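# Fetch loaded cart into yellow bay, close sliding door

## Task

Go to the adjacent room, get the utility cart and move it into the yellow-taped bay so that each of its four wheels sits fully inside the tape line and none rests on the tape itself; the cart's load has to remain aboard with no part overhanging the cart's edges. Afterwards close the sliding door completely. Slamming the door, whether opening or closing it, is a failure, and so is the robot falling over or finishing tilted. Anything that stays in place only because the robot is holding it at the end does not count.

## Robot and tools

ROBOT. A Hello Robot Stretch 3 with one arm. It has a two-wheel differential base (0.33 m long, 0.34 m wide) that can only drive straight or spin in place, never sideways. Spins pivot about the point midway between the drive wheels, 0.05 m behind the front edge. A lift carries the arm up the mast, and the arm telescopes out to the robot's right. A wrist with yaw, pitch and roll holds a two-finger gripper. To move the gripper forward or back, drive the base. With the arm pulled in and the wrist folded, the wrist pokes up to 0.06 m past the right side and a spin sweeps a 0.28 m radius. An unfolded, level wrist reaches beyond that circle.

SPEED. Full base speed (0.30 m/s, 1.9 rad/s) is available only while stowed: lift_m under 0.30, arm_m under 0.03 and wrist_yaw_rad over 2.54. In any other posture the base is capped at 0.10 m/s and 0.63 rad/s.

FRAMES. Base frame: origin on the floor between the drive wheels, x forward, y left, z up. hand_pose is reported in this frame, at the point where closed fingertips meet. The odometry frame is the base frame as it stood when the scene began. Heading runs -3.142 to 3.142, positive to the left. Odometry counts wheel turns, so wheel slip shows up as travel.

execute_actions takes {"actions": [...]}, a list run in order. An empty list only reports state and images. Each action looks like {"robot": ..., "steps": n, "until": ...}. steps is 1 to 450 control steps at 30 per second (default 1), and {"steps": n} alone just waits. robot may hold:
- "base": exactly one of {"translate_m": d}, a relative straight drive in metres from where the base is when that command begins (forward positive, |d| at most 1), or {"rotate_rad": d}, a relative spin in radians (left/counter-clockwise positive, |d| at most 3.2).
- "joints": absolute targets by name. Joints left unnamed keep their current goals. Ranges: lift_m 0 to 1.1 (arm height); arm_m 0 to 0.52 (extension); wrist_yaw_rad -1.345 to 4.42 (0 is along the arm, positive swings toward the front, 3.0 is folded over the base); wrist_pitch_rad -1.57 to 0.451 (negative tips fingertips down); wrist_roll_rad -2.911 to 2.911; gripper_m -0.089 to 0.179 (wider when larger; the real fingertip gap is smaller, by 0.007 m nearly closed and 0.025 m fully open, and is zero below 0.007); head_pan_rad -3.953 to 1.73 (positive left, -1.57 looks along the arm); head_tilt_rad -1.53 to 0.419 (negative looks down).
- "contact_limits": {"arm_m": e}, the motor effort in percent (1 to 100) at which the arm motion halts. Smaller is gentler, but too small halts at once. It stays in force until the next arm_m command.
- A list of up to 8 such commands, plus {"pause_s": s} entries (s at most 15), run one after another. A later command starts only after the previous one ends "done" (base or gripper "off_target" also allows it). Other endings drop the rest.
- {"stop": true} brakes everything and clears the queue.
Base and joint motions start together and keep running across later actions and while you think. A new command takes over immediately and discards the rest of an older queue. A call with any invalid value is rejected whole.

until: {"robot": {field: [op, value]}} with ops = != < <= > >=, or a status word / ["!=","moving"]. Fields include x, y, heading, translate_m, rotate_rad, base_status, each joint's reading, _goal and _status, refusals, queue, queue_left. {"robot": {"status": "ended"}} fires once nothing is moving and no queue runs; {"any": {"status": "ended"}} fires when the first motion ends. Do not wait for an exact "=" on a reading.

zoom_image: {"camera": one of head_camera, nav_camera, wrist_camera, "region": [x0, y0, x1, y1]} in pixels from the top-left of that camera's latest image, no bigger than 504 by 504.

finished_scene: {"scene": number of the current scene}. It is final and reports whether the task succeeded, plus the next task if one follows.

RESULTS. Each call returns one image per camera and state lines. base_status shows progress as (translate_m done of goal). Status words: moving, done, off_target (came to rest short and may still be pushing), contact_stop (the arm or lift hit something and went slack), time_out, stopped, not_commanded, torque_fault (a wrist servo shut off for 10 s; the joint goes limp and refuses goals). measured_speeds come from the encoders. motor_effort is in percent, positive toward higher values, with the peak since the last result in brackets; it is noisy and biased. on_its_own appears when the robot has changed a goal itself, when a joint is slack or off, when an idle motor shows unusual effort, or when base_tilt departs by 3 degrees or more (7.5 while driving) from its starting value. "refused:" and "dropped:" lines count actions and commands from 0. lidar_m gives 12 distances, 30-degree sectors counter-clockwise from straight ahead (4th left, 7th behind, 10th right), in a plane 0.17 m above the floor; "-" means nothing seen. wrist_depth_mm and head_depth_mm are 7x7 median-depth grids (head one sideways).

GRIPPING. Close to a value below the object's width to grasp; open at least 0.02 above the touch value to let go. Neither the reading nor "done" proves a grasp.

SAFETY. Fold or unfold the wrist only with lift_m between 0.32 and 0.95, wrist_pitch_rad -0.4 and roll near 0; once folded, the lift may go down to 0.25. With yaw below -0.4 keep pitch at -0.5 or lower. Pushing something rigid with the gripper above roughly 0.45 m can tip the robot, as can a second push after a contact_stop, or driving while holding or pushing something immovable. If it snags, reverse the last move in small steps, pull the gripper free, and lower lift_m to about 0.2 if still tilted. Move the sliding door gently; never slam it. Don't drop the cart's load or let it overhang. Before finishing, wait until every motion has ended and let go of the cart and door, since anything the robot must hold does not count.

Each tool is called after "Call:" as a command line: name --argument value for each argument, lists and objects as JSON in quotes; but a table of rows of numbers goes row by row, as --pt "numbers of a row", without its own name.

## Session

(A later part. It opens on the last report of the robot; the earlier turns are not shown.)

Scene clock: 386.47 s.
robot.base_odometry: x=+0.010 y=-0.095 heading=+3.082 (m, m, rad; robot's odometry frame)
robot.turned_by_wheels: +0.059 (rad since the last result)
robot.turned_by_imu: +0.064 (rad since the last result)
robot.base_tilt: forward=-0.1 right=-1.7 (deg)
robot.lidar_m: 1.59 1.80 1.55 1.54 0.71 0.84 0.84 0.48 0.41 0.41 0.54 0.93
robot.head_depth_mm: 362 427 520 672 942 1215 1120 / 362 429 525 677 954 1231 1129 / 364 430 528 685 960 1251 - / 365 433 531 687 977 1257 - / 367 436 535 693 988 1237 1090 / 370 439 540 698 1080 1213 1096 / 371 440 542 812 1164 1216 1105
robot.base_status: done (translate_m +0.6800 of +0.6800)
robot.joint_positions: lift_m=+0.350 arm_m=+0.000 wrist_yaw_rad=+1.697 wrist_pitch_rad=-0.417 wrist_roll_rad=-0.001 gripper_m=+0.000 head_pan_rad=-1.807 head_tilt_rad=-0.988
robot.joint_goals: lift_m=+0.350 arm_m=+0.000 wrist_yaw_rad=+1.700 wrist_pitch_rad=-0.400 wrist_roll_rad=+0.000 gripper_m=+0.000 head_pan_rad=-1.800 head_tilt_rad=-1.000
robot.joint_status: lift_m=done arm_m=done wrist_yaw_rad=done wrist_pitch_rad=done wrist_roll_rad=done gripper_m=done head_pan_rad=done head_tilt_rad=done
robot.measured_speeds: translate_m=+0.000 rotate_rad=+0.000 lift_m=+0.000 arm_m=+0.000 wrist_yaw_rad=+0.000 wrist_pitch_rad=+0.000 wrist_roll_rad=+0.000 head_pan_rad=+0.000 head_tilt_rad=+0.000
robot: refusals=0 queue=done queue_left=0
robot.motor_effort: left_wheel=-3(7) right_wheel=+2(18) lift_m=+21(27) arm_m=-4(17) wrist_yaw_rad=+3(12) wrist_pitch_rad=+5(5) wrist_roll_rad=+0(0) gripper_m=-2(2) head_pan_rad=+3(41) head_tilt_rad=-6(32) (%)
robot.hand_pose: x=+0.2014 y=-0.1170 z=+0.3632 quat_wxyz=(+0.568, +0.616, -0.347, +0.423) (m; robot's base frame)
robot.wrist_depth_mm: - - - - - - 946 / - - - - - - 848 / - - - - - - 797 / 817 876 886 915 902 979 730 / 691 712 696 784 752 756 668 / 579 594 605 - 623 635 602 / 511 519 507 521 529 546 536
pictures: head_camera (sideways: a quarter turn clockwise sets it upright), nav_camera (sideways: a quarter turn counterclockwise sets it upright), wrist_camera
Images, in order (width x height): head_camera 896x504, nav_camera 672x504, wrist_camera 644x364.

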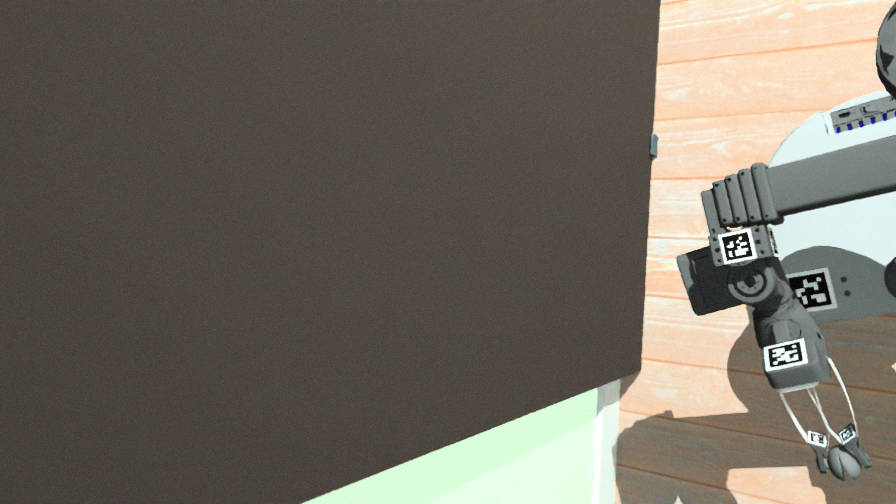

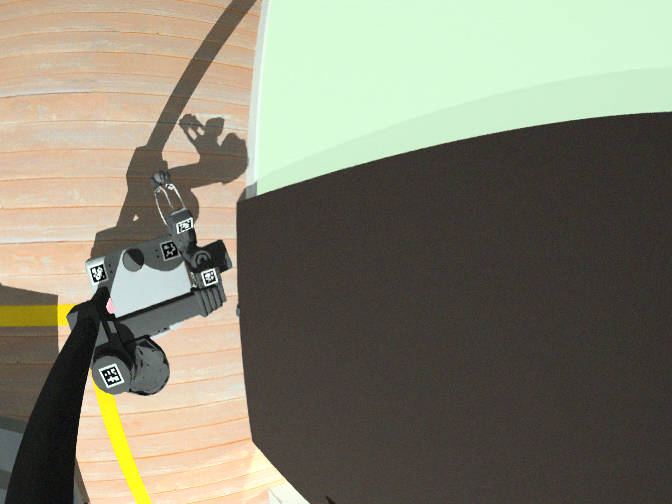

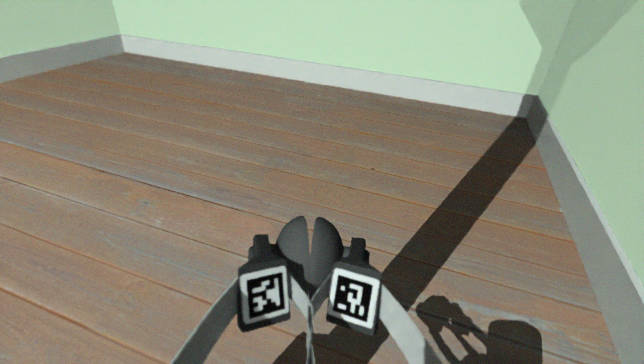

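Call:
execute_actions --actions '[{"robot":[{"base":{"rotate_rad":-0.2}},{"base":{"translate_m":0.33}},{"joints":{"arm_m":0.3},"contact_limits":{"arm_m":14}}],"steps":450,"until":{"robot":{"status":"ended"}}}]'

Scene clock: 394.97 s.
robot.base_odometry: x=-0.309 y=-0.011 heading=+2.883 (m, m, rad; robot's odometry frame)
robot.turned_by_wheels: -0.200 (rad since the last result)
robot.turned_by_imu: -0.198 (rad since the last result)
robot.base_tilt: forward=-0.1 right=-1.7 (deg)
robot.lidar_m: 1.27 1.33 1.56 1.53 1.14 0.99 1.61 0.58 0.45 0.49 0.52 0.74
robot.head_depth_mm: 411 492 614 821 1220 1236 1124 / 405 483 600 791 1158 1226 1134 / 421 489 588 765 1101 1241 - / 447 529 652 815 1187 1209 - / 440 520 637 804 1243 1217 1107 / 432 509 618 794 1058 1215 1100 / 426 500 606 769 1019 1202 1104
robot.base_status: done (translate_m +0.3300 of +0.3300)
robot.joint_positions: lift_m=+0.350 arm_m=+0.263 wrist_yaw_rad=+1.689 wrist_pitch_rad=-0.417 wrist_roll_rad=+0.000 gripper_m=+0.000 head_pan_rad=-1.807 head_tilt_rad=-0.989
robot.joint_goals: lift_m=+0.350 arm_m=+0.263 wrist_yaw_rad=+1.700 wrist_pitch_rad=-0.400 wrist_roll_rad=+0.000 gripper_m=+0.000 head_pan_rad=-1.800 head_tilt_rad=-1.000
robot.joint_status: lift_m=done arm_m=contact_stop wrist_yaw_rad=done wrist_pitch_rad=done wrist_roll_rad=done gripper_m=done head_pan_rad=done head_tilt_rad=done
robot.measured_speeds: translate_m=+0.000 rotate_rad=+0.003 lift_m=+0.000 arm_m=-0.004 wrist_yaw_rad=+0.020 wrist_pitch_rad=+0.000 wrist_roll_rad=+0.000 head_pan_rad=+0.000 head_tilt_rad=+0.000
robot: refusals=0 queue=dropped queue_left=0
robot.on_its_own: arm_m is slack since a contact_stop, until your next command for it (your +0.300 is given up)
robot.motor_effort: left_wheel=+3(6) right_wheel=-7(7) lift_m=+22(22) arm_m=+11(15) wrist_yaw_rad=+10(13) wrist_pitch_rad=+5(5) wrist_roll_rad=+0(0) gripper_m=-3(2) head_pan_rad=+4(4) head_tilt_rad=-6(6) (%)
robot.contact_limits: arm_m 14 (drawing in: default 33, maximum 53; extending or still: default 43, maximum 72)
robot.hand_pose: x=+0.2016 y=-0.3813 z=+0.3631 quat_wxyz=(+0.569, +0.614, -0.349, +0.420) (m; robot's base frame)
robot.wrist_depth_mm: - - - - 852 260 155 / - - - - 724 252 149 / - - - - 649 239 146 / 828 838 866 899 585 227 142 / 694 708 709 754 530 221 138 / 579 607 610 - 422 212 135 / 501 506 512 521 383 205 132
pictures: head_camera (sideways: a quarter turn clockwise sets it upright), nav_camera (sideways: a quarter turn counterclockwise sets it upright), wrist_camera
Images, in order (width x height): head_camera 896x504, nav_camera 672x504, wrist_camera 644x364.

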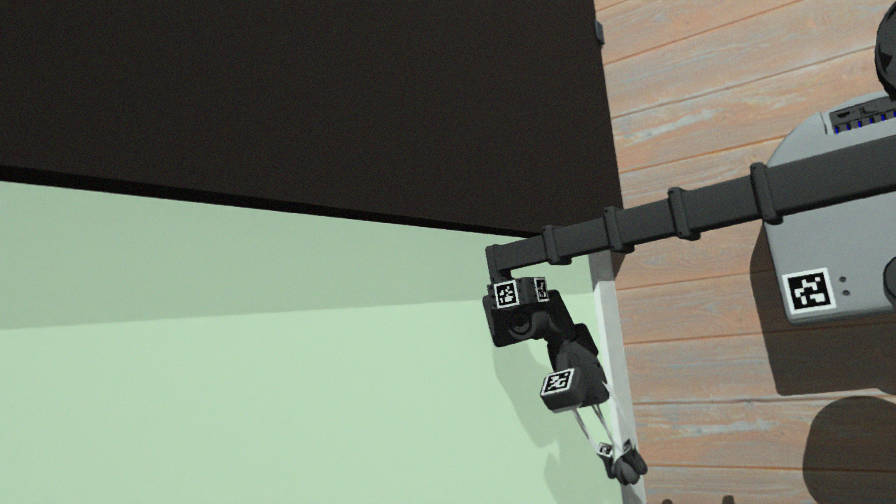

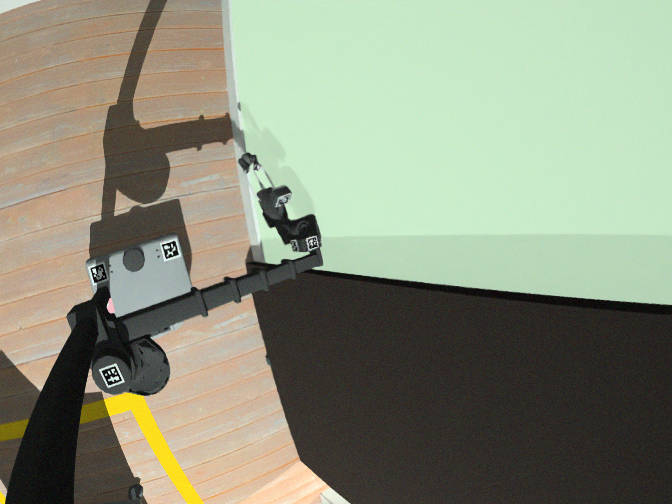

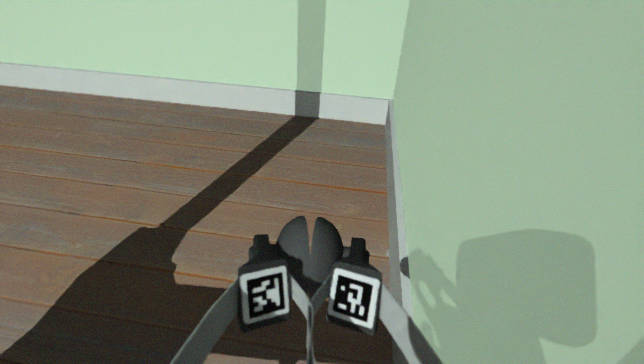

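Positioned at the edge. Back off the wall slightly and push.

Call:
execute_actions --actions '[{"robot":[{"joints":{"arm_m":0.25,"head_pan_rad":-2.1}},{"base":{"translate_m":-0.15}}],"steps":300,"until":{"robot":{"status":"ended"}}}]'

Scene clock: 398.33 s.
robot.base_odometry: x=-0.164 y=-0.049 heading=+2.882 (m, m, rad; robot's odometry frame)
robot.turned_by_wheels: -0.001 (rad since the last result)
robot.turned_by_imu: +0.070 (rad since the last result)
robot.base_tilt: forward=-0.4 right=-2.3 (deg)
robot.lidar_m: 1.41 1.53 1.55 1.54 0.93 0.86 1.12 0.54 0.43 0.43 0.52 0.79
robot.head_depth_mm: 482 585 746 1041 1356 1239 1145 / 460 555 696 942 1310 1230 1153 / 439 526 653 864 1281 1248 - / 422 500 612 794 1119 1246 - / 405 477 580 741 1035 1220 1121 / 390 455 549 715 1164 1220 1103 / 375 442 581 737 929 1199 1108
robot.base_status: done (translate_m -0.1499 of -0.1500)
robot.joint_positions: lift_m=+0.350 arm_m=+0.247 wrist_yaw_rad=+1.707 wrist_pitch_rad=-0.418 wrist_roll_rad=+0.000 gripper_m=+0.000 head_pan_rad=-2.093 head_tilt_rad=-0.989
robot.joint_goals: lift_m=+0.350 arm_m=+0.250 wrist_yaw_rad=+1.700 wrist_pitch_rad=-0.400 wrist_roll_rad=+0.000 gripper_m=+0.000 head_pan_rad=-2.100 head_tilt_rad=-1.000
robot.joint_status: lift_m=done arm_m=done wrist_yaw_rad=done wrist_pitch_rad=done wrist_roll_rad=done gripper_m=done head_pan_rad=done head_tilt_rad=done
robot.measured_speeds: translate_m=+0.000 rotate_rad=+0.000 lift_m=+0.000 arm_m=+0.000 wrist_yaw_rad=+0.000 wrist_pitch_rad=+0.000 wrist_roll_rad=+0.000 head_pan_rad=+0.000 head_tilt_rad=+0.000
robot: refusals=0 queue=done queue_left=0
robot.on_its_own: arm_m is at rest, and its effort (+47) is outside its rest range (-14 to +14)
robot.motor_effort: left_wheel=-18(28) right_wheel=-1(57) lift_m=+29(28) arm_m=+47(47) wrist_yaw_rad=-7(10) wrist_pitch_rad=+5(6) wrist_roll_rad=+0(1) gripper_m=-2(3) head_pan_rad=-4(31) head_tilt_rad=-6(5) (%)
robot.hand_pose: x=+0.2010 y=-0.3613 z=+0.3626 quat_wxyz=(+0.566, +0.617, -0.344, +0.425) (m; robot's base frame)
robot.wrist_depth_mm: - - - - - 439 225 / - - - - - 392 215 / - - - - - 365 205 / 840 866 905 944 880 340 198 / 685 706 745 778 709 317 189 / 579 601 621 - 600 294 182 / 497 521 514 526 503 281 176
pictures: head_camera (sideways: a quarter turn clockwise sets it upright), nav_camera (sideways: a quarter turn counterclockwise sets it upright), wrist_camera
Images, in order (width x height): head_camera 896x504, nav_camera 672x504, wrist_camera 644x364.

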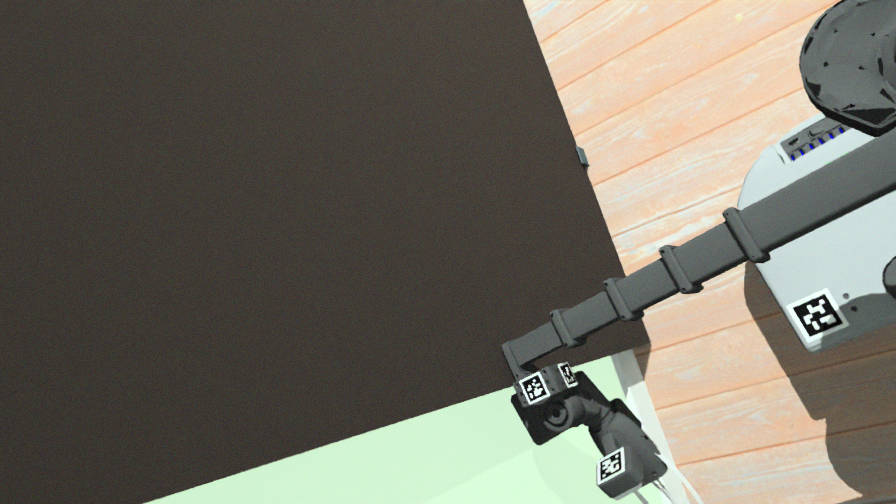

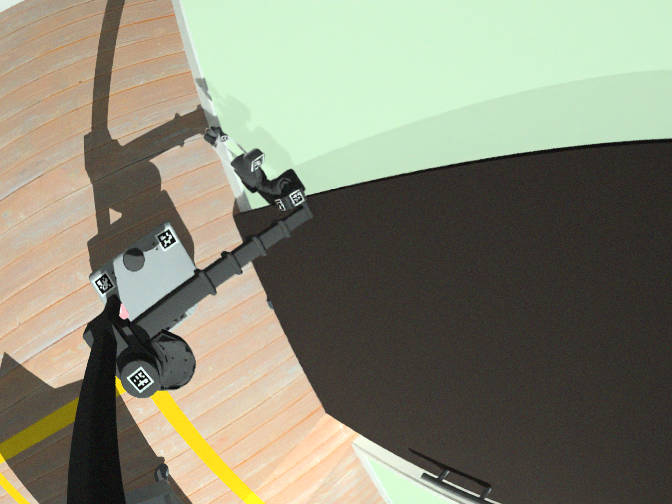

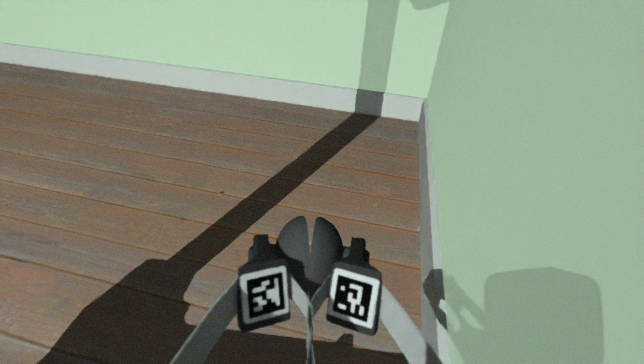

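Call:
execute_actions --actions '[{"robot":[{"joints":{"arm_m":0.22}},{"base":{"translate_m":0.1}},{"base":{"rotate_rad":-0.07}},{"joints":{"arm_m":0.33,"wrist_yaw_rad":1.9},"contact_limits":{"arm_m":14}}],"steps":450,"until":{"robot":{"status":"ended"}}},{"robot":{"base":{"translate_m":-0.15}},"steps":200,"until":{"robot":{"status":"ended"}}}]'

Scene clock: 406.30 s.
robot.base_odometry: x=-0.118 y=-0.072 heading=+2.812 (m, m, rad; robot's odometry frame)
robot.turned_by_wheels: -0.069 (rad since the last result)
robot.turned_by_imu: -0.060 (rad since the last result)
robot.base_tilt: forward=+0.0 right=-1.7 (deg)
robot.lidar_m: 1.45 1.54 1.56 1.53 0.91 0.82 1.46 0.57 0.44 0.43 0.51 0.74
robot.head_depth_mm: 500 614 796 1142 1379 1235 1150 / 473 573 728 1008 1351 1233 1153 / 448 536 673 906 1304 1237 - / 426 506 625 815 1167 1238 - / 406 477 583 741 1043 1226 1119 / 388 452 545 707 1187 1214 1096 / 371 434 564 724 920 1193 1097
robot.base_status: done (translate_m -0.1500 of -0.1500)
robot.joint_positions: lift_m=+0.350 arm_m=+0.249 wrist_yaw_rad=+1.908 wrist_pitch_rad=-0.418 wrist_roll_rad=+0.000 gripper_m=+0.000 head_pan_rad=-2.095 head_tilt_rad=-0.990
robot.joint_goals: lift_m=+0.350 arm_m=+0.249 wrist_yaw_rad=+1.900 wrist_pitch_rad=-0.400 wrist_roll_rad=+0.000 gripper_m=+0.000 head_pan_rad=-2.100 head_tilt_rad=-1.000
robot.joint_status: lift_m=done arm_m=contact_stop wrist_yaw_rad=done wrist_pitch_rad=done wrist_roll_rad=done gripper_m=done head_pan_rad=done head_tilt_rad=done
robot.measured_speeds: translate_m=+0.000 rotate_rad=+0.000 lift_m=+0.000 arm_m=+0.000 wrist_yaw_rad=+0.000 wrist_pitch_rad=+0.000 wrist_roll_rad=+0.000 head_pan_rad=+0.000 head_tilt_rad=+0.000
robot: refusals=0 queue=done queue_left=0
robot.on_its_own: arm_m is slack since a contact_stop, until your next command for it (your +0.330 is given up)
robot.motor_effort: left_wheel=+2(25) right_wheel=-6(44) lift_m=+26(28) arm_m=+0(47) wrist_yaw_rad=-8(22) wrist_pitch_rad=+5(6) wrist_roll_rad=+0(0) gripper_m=-2(2) head_pan_rad=-3(4) head_tilt_rad=-6(6) (%)
robot.contact_limits: arm_m 14 (drawing in: default 33, maximum 53; extending or still: default 43, maximum 72)
robot.hand_pose: x=+0.1904 y=-0.3194 z=+0.3626 quat_wxyz=(+0.520, +0.649, -0.280, +0.479) (m; robot's base frame)
robot.wrist_depth_mm: - - - - - - 361 / - - - - - 896 328 / - - - - - 724 300 / 840 863 873 893 956 591 279 / 684 706 735 777 756 514 262 / 578 586 600 - 638 451 244 / 502 511 503 522 515 404 227
pictures: head_camera (sideways: a quarter turn clockwise sets it upright), nav_camera (sideways: a quarter turn counterclockwise sets it upright), wrist_camera
Images, in order (width x height): head_camera 896x504, nav_camera 672x504, wrist_camera 644x364.

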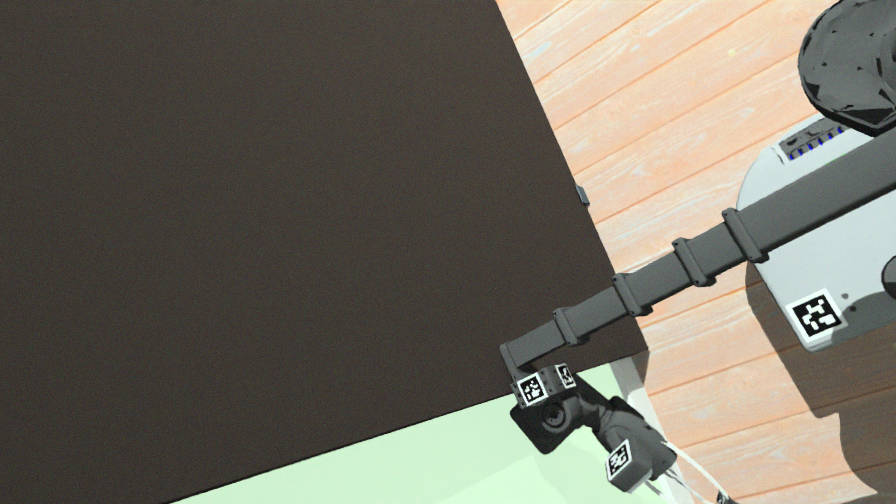

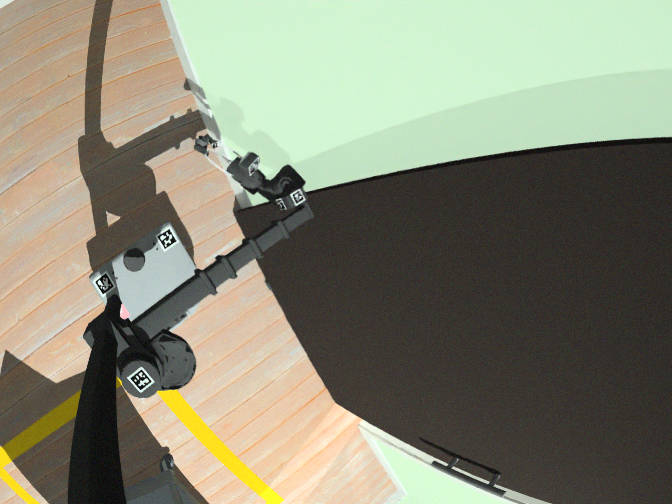

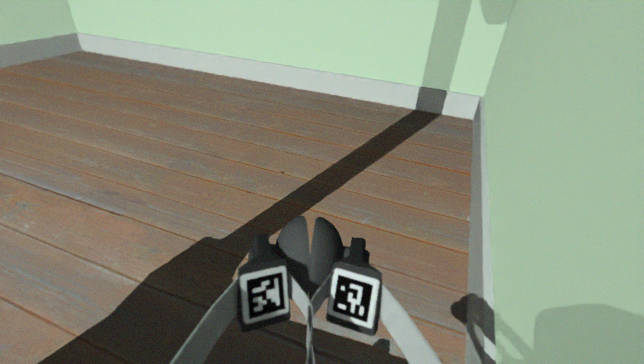

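Call:
execute_actions --actions '[{"robot":{"base":{"translate_m":-0.2},"joints":{"arm_m":0.247}},"steps":200,"until":{"robot":{"status":"ended"}}}]'

Scene clock: 409.67 s.
robot.base_odometry: x=+0.071 y=-0.137 heading=+2.812 (m, m, rad; robot's odometry frame)
robot.turned_by_wheels: -0.001 (rad since the last result)
robot.turned_by_imu: +0.288 (rad since the last result)
robot.base_tilt: forward=-2.2 right=-5.1 (deg)
robot.lidar_m: 1.63 1.71 1.55 0.92 1.17 1.19 0.72 0.46 0.41 0.42 0.58 1.14
robot.head_depth_mm: 434 513 631 819 1170 1231 1137 / 426 503 616 795 1122 1232 1151 / 419 494 601 771 1067 1253 - / 413 484 589 749 1026 1260 - / 406 475 576 726 1008 1247 1134 / 401 466 564 719 1205 1250 1131 / 394 459 586 781 1012 1232 1130
robot.base_status: done (translate_m -0.1999 of -0.2000)
robot.joint_positions: lift_m=+0.350 arm_m=+0.244 wrist_yaw_rad=+1.904 wrist_pitch_rad=-0.418 wrist_roll_rad=+0.000 gripper_m=+0.000 head_pan_rad=-2.095 head_tilt_rad=-0.990
robot.joint_goals: lift_m=+0.350 arm_m=+0.247 wrist_yaw_rad=+1.900 wrist_pitch_rad=-0.400 wrist_roll_rad=+0.000 gripper_m=+0.000 head_pan_rad=-2.100 head_tilt_rad=-1.000
robot.joint_status: lift_m=done arm_m=done wrist_yaw_rad=done wrist_pitch_rad=done wrist_roll_rad=done gripper_m=done head_pan_rad=done head_tilt_rad=done
robot.measured_speeds: translate_m=+0.000 rotate_rad=+0.000 lift_m=+0.000 arm_m=+0.000 wrist_yaw_rad=+0.000 wrist_pitch_rad=+0.000 wrist_roll_rad=+0.000 head_pan_rad=+0.000 head_tilt_rad=+0.000
robot: refusals=0 queue=done queue_left=0
robot.on_its_own: base_tilt is 4.0 degrees off its reading at the scene's start (forward=-0.1 right=-1.7); arm_m is at rest, and its effort (+40) is outside its rest range (-14 to +14)
robot.motor_effort: left_wheel=-17(24) right_wheel=-1(27) lift_m=+28(29) arm_m=+40(47) wrist_yaw_rad=-4(12) wrist_pitch_rad=+5(5) wrist_roll_rad=-1(0) gripper_m=-3(3) head_pan_rad=-3(3) head_tilt_rad=-6(5) (%)
robot.hand_pose: x=+0.1907 y=-0.3162 z=+0.3625 quat_wxyz=(+0.521, +0.648, -0.281, +0.478) (m; robot's base frame)
robot.wrist_depth_mm: - - - - - - - / - - - - - - - / - - - - - - - / 851 902 932 982 - - - / 709 726 769 840 846 912 751 / 592 607 639 - 697 717 622 / 512 530 543 562 586 616 508
pictures: head_camera (sideways: a quarter turn clockwise sets it upright), nav_camera (sideways: a quarter turn counterclockwise sets it upright), wrist_camera
Images, in order (width x height): head_camera 896x504, nav_camera 672x504, wrist_camera 644x364.

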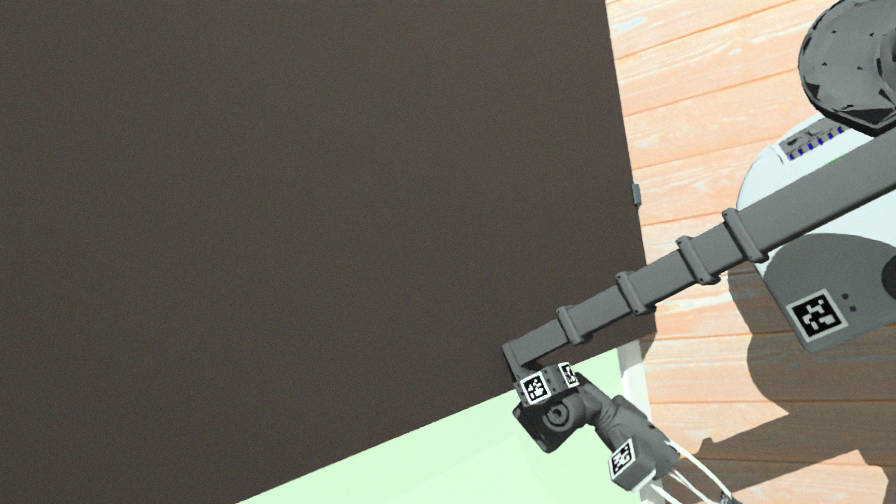

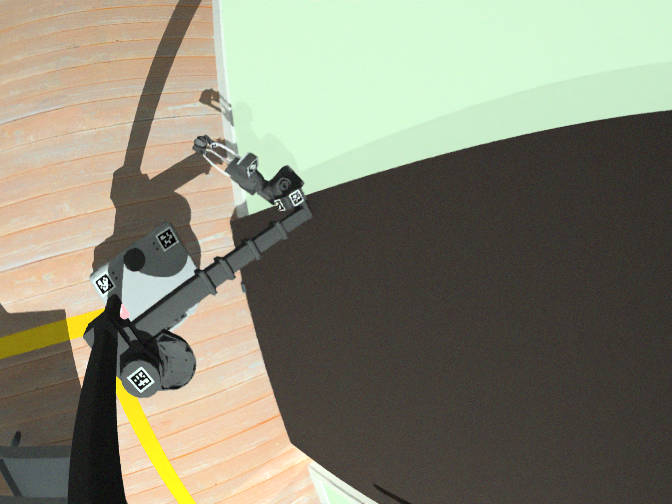

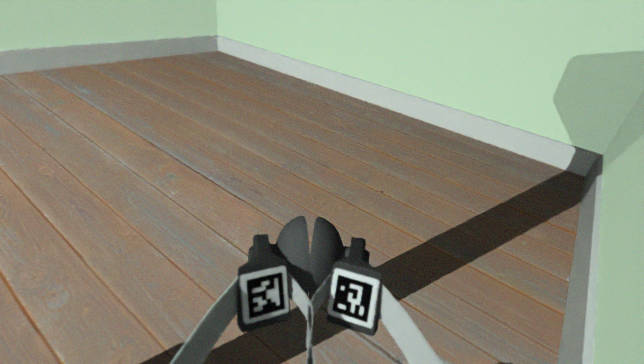

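Call:
execute_actions --actions '[{"robot":{"joints":{"arm_m":0.23}},"steps":60,"until":{"robot":{"status":"ended"}}},{"robot":{"joints":{"arm_m":0.3},"contact_limits":{"arm_m":10}},"steps":60,"until":{"robot":{"status":"ended"}}},{"robot":{"base":{"rotate_rad":-0.29}},"steps":200,"until":{"robot":{"status":"ended"}}}]'

Call:
execute_actions --actions '[{"robot":{"base":{"translate_m":-0.15}},"steps":200,"until":{"robot":{"status":"ended"}}}]'

Scene clock: 413.27 s.
robot.base_odometry: x=+0.071 y=-0.137 heading=+2.522 (m, m, rad; robot's odometry frame)
robot.turned_by_wheels: -0.290 (rad since the last result)
robot.turned_by_imu: -0.260 (rad since the last result)
robot.base_tilt: forward=-0.1 right=-1.7 (deg)
robot.lidar_m: 1.60 1.72 1.58 1.55 0.73 0.70 1.18 0.53 0.41 0.41 0.50 0.73
robot.head_depth_mm: 467 573 742 1054 1359 1235 1163 / 442 535 683 939 1325 1227 1154 / 420 506 633 852 1283 1245 - / 402 477 588 770 1111 1244 - / 384 452 550 708 972 1211 1098 / 367 430 524 719 896 1210 1104 / 358 456 561 699 905 1181 1110
robot.base_status: done (rotate_rad -0.2899 of -0.2900)
robot.joint_positions: lift_m=+0.350 arm_m=+0.215 wrist_yaw_rad=+1.903 wrist_pitch_rad=-0.418 wrist_roll_rad=+0.000 gripper_m=+0.000 head_pan_rad=-2.099 head_tilt_rad=-0.993
robot.joint_goals: lift_m=+0.350 arm_m=+0.215 wrist_yaw_rad=+1.900 wrist_pitch_rad=-0.400 wrist_roll_rad=+0.000 gripper_m=+0.000 head_pan_rad=-2.100 head_tilt_rad=-1.000
robot.joint_status: lift_m=done arm_m=contact_stop wrist_yaw_rad=done wrist_pitch_rad=done wrist_roll_rad=done gripper_m=done head_pan_rad=done head_tilt_rad=done
robot.measured_speeds: translate_m=+0.000 rotate_rad=+0.000 lift_m=+0.000 arm_m=+0.000 wrist_yaw_rad=+0.000 wrist_pitch_rad=+0.000 wrist_roll_rad=+0.000 head_pan_rad=+0.000 head_tilt_rad=+0.000
robot: refusals=0 queue=done queue_left=0
robot.on_its_own: arm_m is slack since a contact_stop, until your next command for it (your +0.300 is given up)
robot.motor_effort: left_wheel=+1(41) right_wheel=-2(61) lift_m=+27(29) arm_m=+0(41) wrist_yaw_rad=-3(29) wrist_pitch_rad=+5(7) wrist_roll_rad=-1(0) gripper_m=-2(3) head_pan_rad=-1(3) head_tilt_rad=-4(6) (%)
robot.contact_limits: arm_m 10 (drawing in: default 33, maximum 53; extending or still: default 43, maximum 72)
robot.hand_pose: x=+0.1909 y=-0.2870 z=+0.3627 quat_wxyz=(+0.521, +0.648, -0.282, +0.478) (m; robot's base frame)
robot.wrist_depth_mm: - - - - - - 438 / - - - - - - 397 / - - - - - 899 357 / 843 848 891 905 948 731 335 / 689 695 723 765 715 610 304 / 589 597 612 - 611 516 282 / 505 510 497 515 532 449 264
pictures: head_camera (sideways: a quarter turn clockwise sets it upright), nav_camera (sideways: a quarter turn counterclockwise sets it upright), wrist_camera
Images, in order (width x height): head_camera 896x504, nav_camera 672x504, wrist_camera 644x364.

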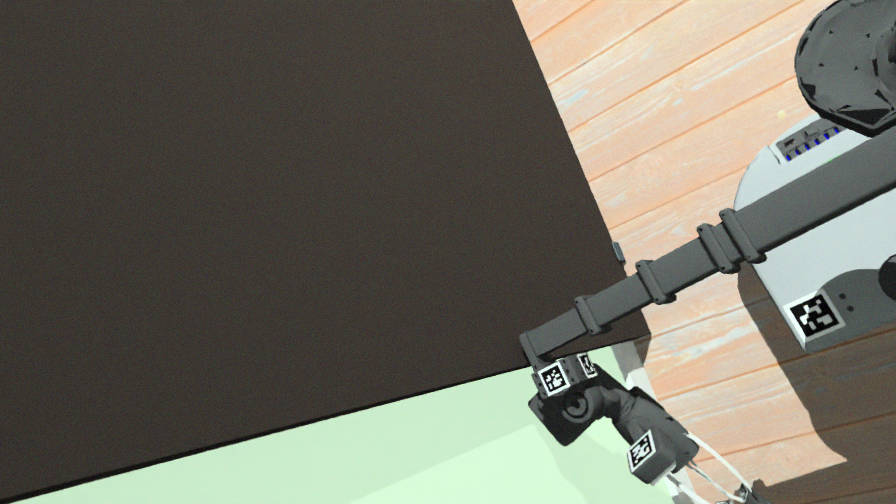

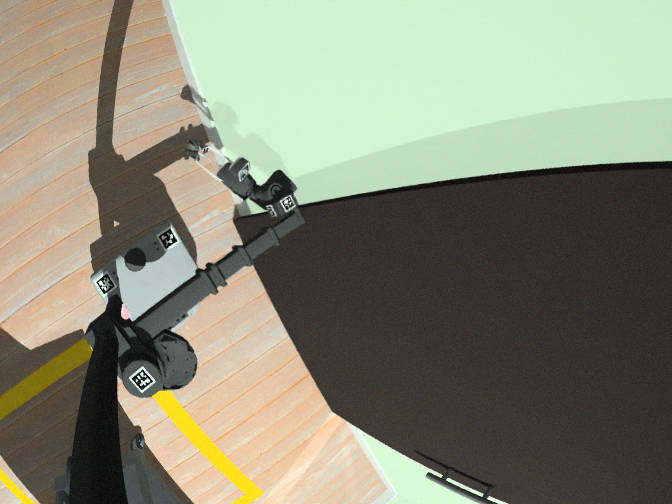

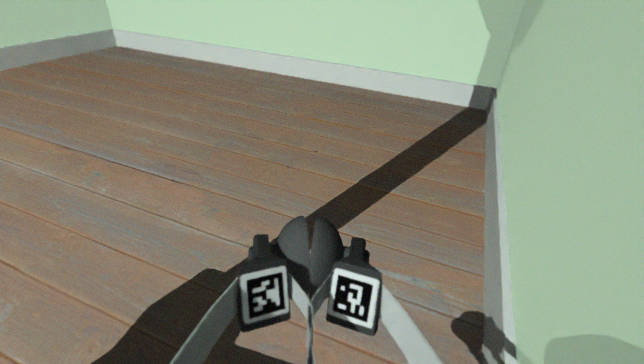

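Scene clock: 415.77 s.
robot.base_odometry: x=+0.193 y=-0.224 heading=+2.522 (m, m, rad; robot's odometry frame)
robot.turned_by_wheels: +0.000 (rad since the last result)
robot.turned_by_imu: +0.008 (rad since the last result)
robot.base_tilt: forward=-0.1 right=-1.7 (deg)
robot.lidar_m: 1.74 1.88 1.59 1.57 0.60 0.69 1.11 0.51 0.40 0.39 0.48 0.71
robot.head_depth_mm: 445 546 707 1001 1349 1224 1165 / 423 512 649 893 1315 1228 1162 / 403 482 605 808 1217 1240 - / 384 457 562 738 1053 1244 - / 368 433 528 677 912 1223 1097 / 352 413 497 658 856 1206 1104 / 338 401 533 676 882 1180 1103
robot.base_status: done (translate_m -0.1500 of -0.1500)
robot.joint_positions: lift_m=+0.350 arm_m=+0.212 wrist_yaw_rad=+1.907 wrist_pitch_rad=-0.418 wrist_roll_rad=+0.000 gripper_m=+0.000 head_pan_rad=-2.099 head_tilt_rad=-0.993
robot.joint_goals: lift_m=+0.350 arm_m=+0.212 wrist_yaw_rad=+1.900 wrist_pitch_rad=-0.400 wrist_roll_rad=+0.000 gripper_m=+0.000 head_pan_rad=-2.100 head_tilt_rad=-1.000
robot.joint_status: lift_m=done arm_m=contact_stop wrist_yaw_rad=done wrist_pitch_rad=done wrist_roll_rad=done gripper_m=done head_pan_rad=done head_tilt_rad=done
robot.measured_speeds: translate_m=+0.000 rotate_rad=+0.000 lift_m=+0.000 arm_m=+0.000 wrist_yaw_rad=+0.000 wrist_pitch_rad=+0.000 wrist_roll_rad=+0.000 head_pan_rad=+0.000 head_tilt_rad=+0.000
robot: refusals=0 queue=done queue_left=0
robot.on_its_own: arm_m is slack since a contact_stop, until your next command for it (your +0.300 is given up)
robot.motor_effort: left_wheel=+6(25) right_wheel=-11(53) lift_m=+27(27) arm_m=+0(6) wrist_yaw_rad=-7(15) wrist_pitch_rad=+5(6) wrist_roll_rad=+0(1) gripper_m=-3(3) head_pan_rad=-1(1) head_tilt_rad=-4(4) (%)
robot.contact_limits: arm_m 10 (drawing in: default 33, maximum 53; extending or still: default 43, maximum 72)
robot.hand_pose: x=+0.1905 y=-0.2828 z=+0.3626 quat_wxyz=(+0.520, +0.649, -0.280, +0.479) (m; robot's base frame)
robot.wrist_depth_mm: - - - - - - 433 / - - - - - - 392 / - - - - - 948 348 / 819 888 877 900 930 754 319 / 681 702 719 780 732 611 291 / 587 584 603 - 640 518 271 / 503 516 510 508 521 438 250
pictures: head_camera (sideways: a quarter turn clockwise sets it upright), nav_camera (sideways: a quarter turn counterclockwise sets it upright), wrist_camera
Images, in order (width x height): head_camera 896x504, nav_camera 672x504, wrist_camera 644x364.

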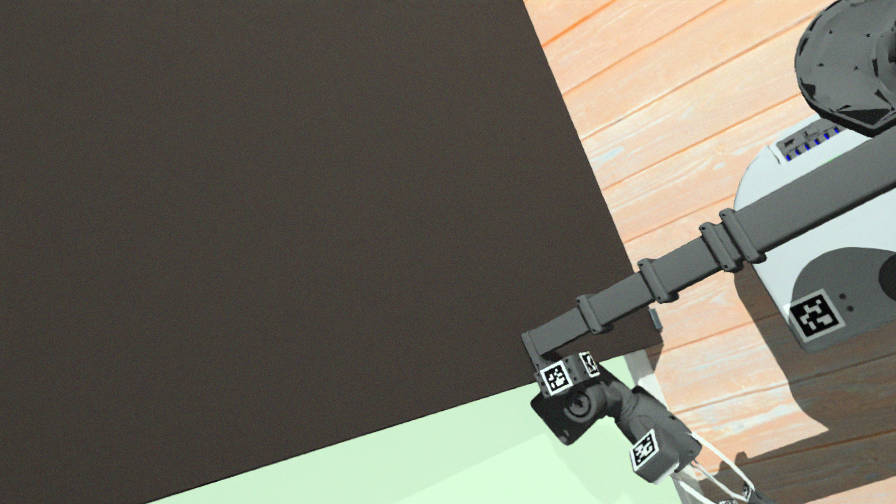

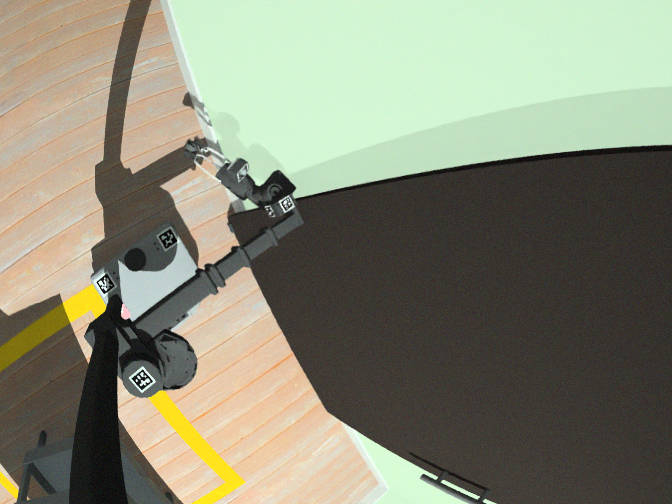

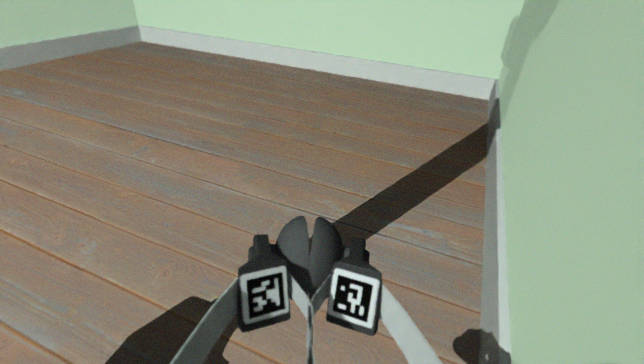

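Call:
execute_actions --actions '[{"robot":{"base":{"translate_m":-0.25},"joints":{"head_pan_rad":-2.5,"head_tilt_rad":-0.7}},"steps":200,"until":{"robot":{"status":"ended"}}}]'

Scene clock: 419.60 s.
robot.base_odometry: x=+0.397 y=-0.369 heading=+2.523 (m, m, rad; robot's odometry frame)
robot.turned_by_wheels: +0.001 (rad since the last result)
robot.turned_by_imu: +0.411 (rad since the last result)
robot.base_tilt: forward=+0.0 right=-1.7 (deg)
robot.lidar_m: 1.98 1.68 0.81 0.53 0.72 1.59 0.49 0.36 0.34 0.35 0.56 1.50
robot.head_depth_mm: 337 386 451 545 688 930 1187 / 322 366 426 507 632 826 1134 / 308 348 401 475 580 744 1031 / 295 332 381 446 537 676 904 / 291 318 361 420 501 617 808 / 284 305 345 398 468 571 726 / - 295 329 377 440 529 635
robot.base_status: done (translate_m -0.2499 of -0.2500)
robot.joint_positions: lift_m=+0.350 arm_m=+0.155 wrist_yaw_rad=+1.935 wrist_pitch_rad=-0.418 wrist_roll_rad=+0.000 gripper_m=+0.000 head_pan_rad=-2.494 head_tilt_rad=-0.702
robot.joint_goals: lift_m=+0.350 arm_m=+0.155 wrist_yaw_rad=+1.900 wrist_pitch_rad=-0.400 wrist_roll_rad=+0.000 gripper_m=+0.000 head_pan_rad=-2.500 head_tilt_rad=-0.700
robot.joint_status: lift_m=done arm_m=contact_stop wrist_yaw_rad=done wrist_pitch_rad=done wrist_roll_rad=done gripper_m=done head_pan_rad=done head_tilt_rad=done
robot.measured_speeds: translate_m=+0.000 rotate_rad=+0.000 lift_m=+0.000 arm_m=+0.000 wrist_yaw_rad=+0.000 wrist_pitch_rad=+0.000 wrist_roll_rad=+0.000 head_pan_rad=+0.000 head_tilt_rad=+0.000
robot: refusals=0 queue=done queue_left=0
robot.on_its_own: arm_m is slack since a contact_stop, until your next command for it (your +0.300 is given up); right_wheel is at rest, and its effort (-38) is outside its rest range (-18 to +18); wrist_yaw_rad is at rest, and its effort (-34) is outside its rest range (-12 to +12)
robot.motor_effort: left_wheel=+17(30) right_wheel=-38(50) lift_m=+27(27) arm_m=+0(11) wrist_yaw_rad=-34(36) wrist_pitch_rad=+5(6) wrist_roll_rad=+0(0) gripper_m=-3(2) head_pan_rad=-4(35) head_tilt_rad=+0(25) (%)
robot.contact_limits: arm_m 10 (drawing in: default 33, maximum 53; extending or still: default 43, maximum 72)
robot.hand_pose: x=+0.1884 y=-0.2196 z=+0.3627 quat_wxyz=(+0.514, +0.653, -0.271, +0.486) (m; robot's base frame)
robot.wrist_depth_mm: - - - - - - - / - - - - - - - / - - - - - - - / 856 848 871 946 914 959 - / 688 698 715 762 745 750 759 / 572 586 599 - 620 627 654 / 492 510 512 521 534 547 555
pictures: head_camera (sideways: a quarter turn clockwise sets it upright), nav_camera (sideways: a quarter turn counterclockwise sets it upright), wrist_camera
Images, in order (width x height): head_camera 896x504, nav_camera 672x504, wrist_camera 644x364.

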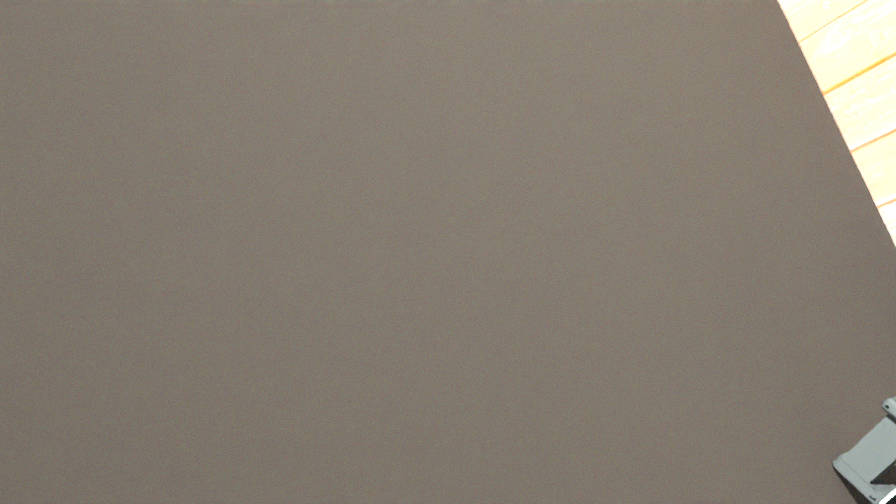

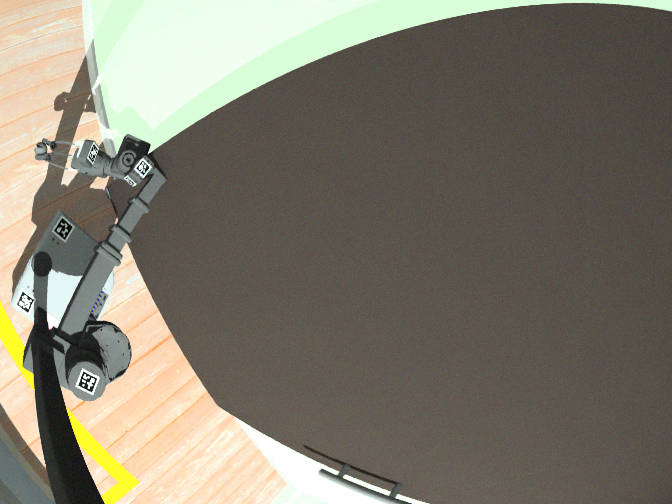

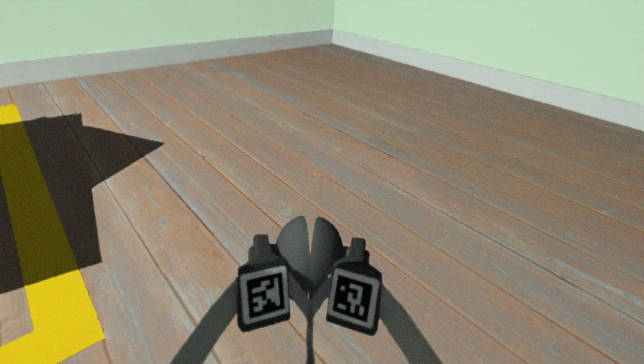

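Call:
execute_actions --actions '[{"robot":{"base":{"rotate_rad":-0.42},"joints":{"head_pan_rad":-2.1,"head_tilt_rad":-1.0}},"steps":200,"until":{"robot":{"status":"ended"}}}]'

Scene clock: 422.00 s.
robot.base_odometry: x=+0.397 y=-0.369 heading=+2.105 (m, m, rad; robot's odometry frame)
robot.turned_by_wheels: -0.419 (rad since the last result)
robot.turned_by_imu: -0.139 (rad since the last result)
robot.base_tilt: forward=+0.0 right=-1.7 (deg)
robot.lidar_m: 1.90 1.75 1.60 0.53 0.57 1.86 0.61 0.39 0.36 0.36 0.52 1.05
robot.head_depth_mm: 336 403 503 666 985 1234 1152 / 331 394 488 643 947 1233 1158 / 326 388 478 627 904 1226 - / 321 380 469 609 869 1205 - / 317 374 458 592 767 1191 1120 / 312 368 448 575 811 1178 1101 / 308 362 455 657 906 1174 1090
robot.base_status: off_target (rotate_rad -0.4186 of -0.4200)
robot.joint_positions: lift_m=+0.350 arm_m=+0.150 wrist_yaw_rad=+1.989 wrist_pitch_rad=-0.418 wrist_roll_rad=+0.000 gripper_m=+0.000 head_pan_rad=-2.106 head_tilt_rad=-0.989
robot.joint_goals: lift_m=+0.350 arm_m=+0.150 wrist_yaw_rad=+1.952 wrist_pitch_rad=-0.400 wrist_roll_rad=+0.000 gripper_m=+0.000 head_pan_rad=-2.100 head_tilt_rad=-1.000
robot.joint_status: lift_m=done arm_m=contact_stop wrist_yaw_rad=done wrist_pitch_rad=done wrist_roll_rad=done gripper_m=done head_pan_rad=done head_tilt_rad=done
robot.measured_speeds: translate_m=+0.000 rotate_rad=+0.000 lift_m=+0.000 arm_m=+0.000 wrist_yaw_rad=+0.000 wrist_pitch_rad=+0.000 wrist_roll_rad=+0.000 head_pan_rad=+0.000 head_tilt_rad=+0.000
robot: refusals=0 queue=done queue_left=0
robot.on_its_own: wrist_yaw_rad is held at +1.952, not at your +1.900, by its stall guard, which is still easing; arm_m is slack since a contact_stop, until your next command for it (your +0.300 is given up); right_wheel is at rest, and its effort (-32) is outside its rest range (-18 to +18)
robot.motor_effort: left_wheel=+17(35) right_wheel=-32(53) lift_m=+27(27) arm_m=+0(5) wrist_yaw_rad=-35(55) wrist_pitch_rad=+5(5) wrist_roll_rad=+0(0) gripper_m=-3(2) head_pan_rad=+3(34) head_tilt_rad=-6(31) (%)
robot.contact_limits: arm_m 10 (drawing in: default 33, maximum 53; extending or still: default 43, maximum 72)
robot.hand_pose: x=+0.1838 y=-0.2038 z=+0.3627 quat_wxyz=(+0.500, +0.660, -0.254, +0.500) (m; robot's base frame)
robot.wrist_depth_mm: - - - - - - - / - - - - - - - / - - - - - - - / 836 869 877 929 923 960 977 / 688 697 722 759 723 755 807 / 580 583 607 - 625 641 653 / 510 509 510 520 519 540 553
pictures: head_camera (sideways: a quarter turn clockwise sets it upright), nav_camera (sideways: a quarter turn counterclockwise sets it upright), wrist_camera
Images, in order (width x height): head_camera 896x504, nav_camera 672x504, wrist_camera 644x364.

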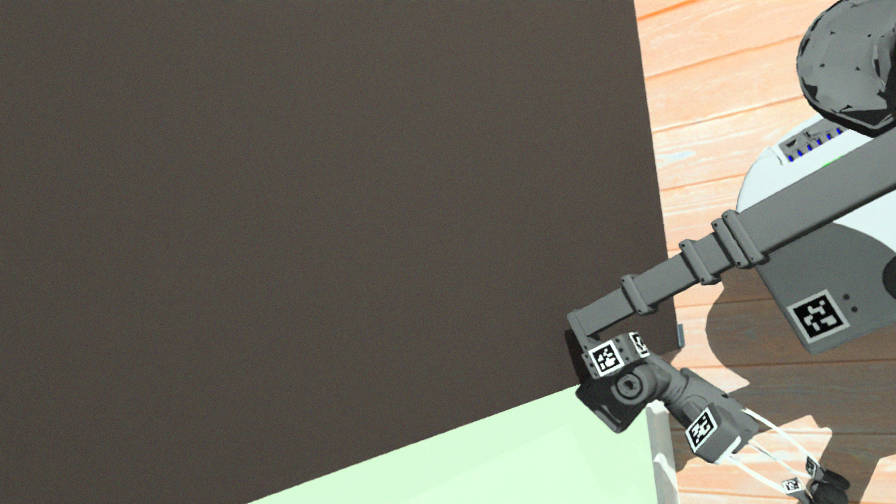

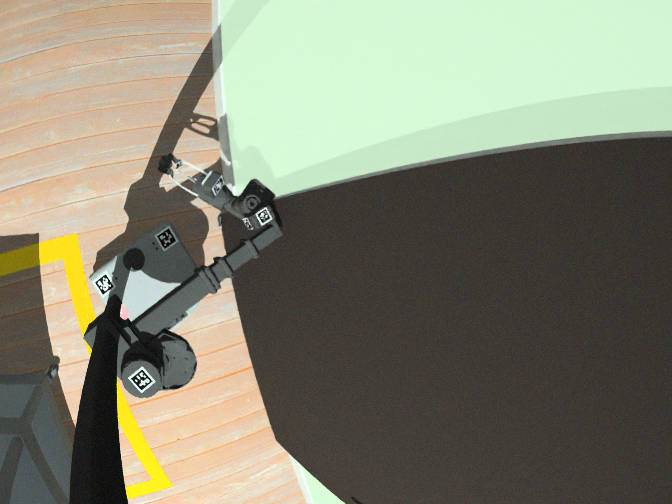

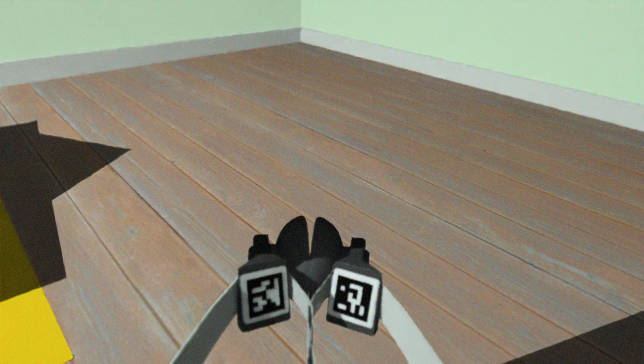

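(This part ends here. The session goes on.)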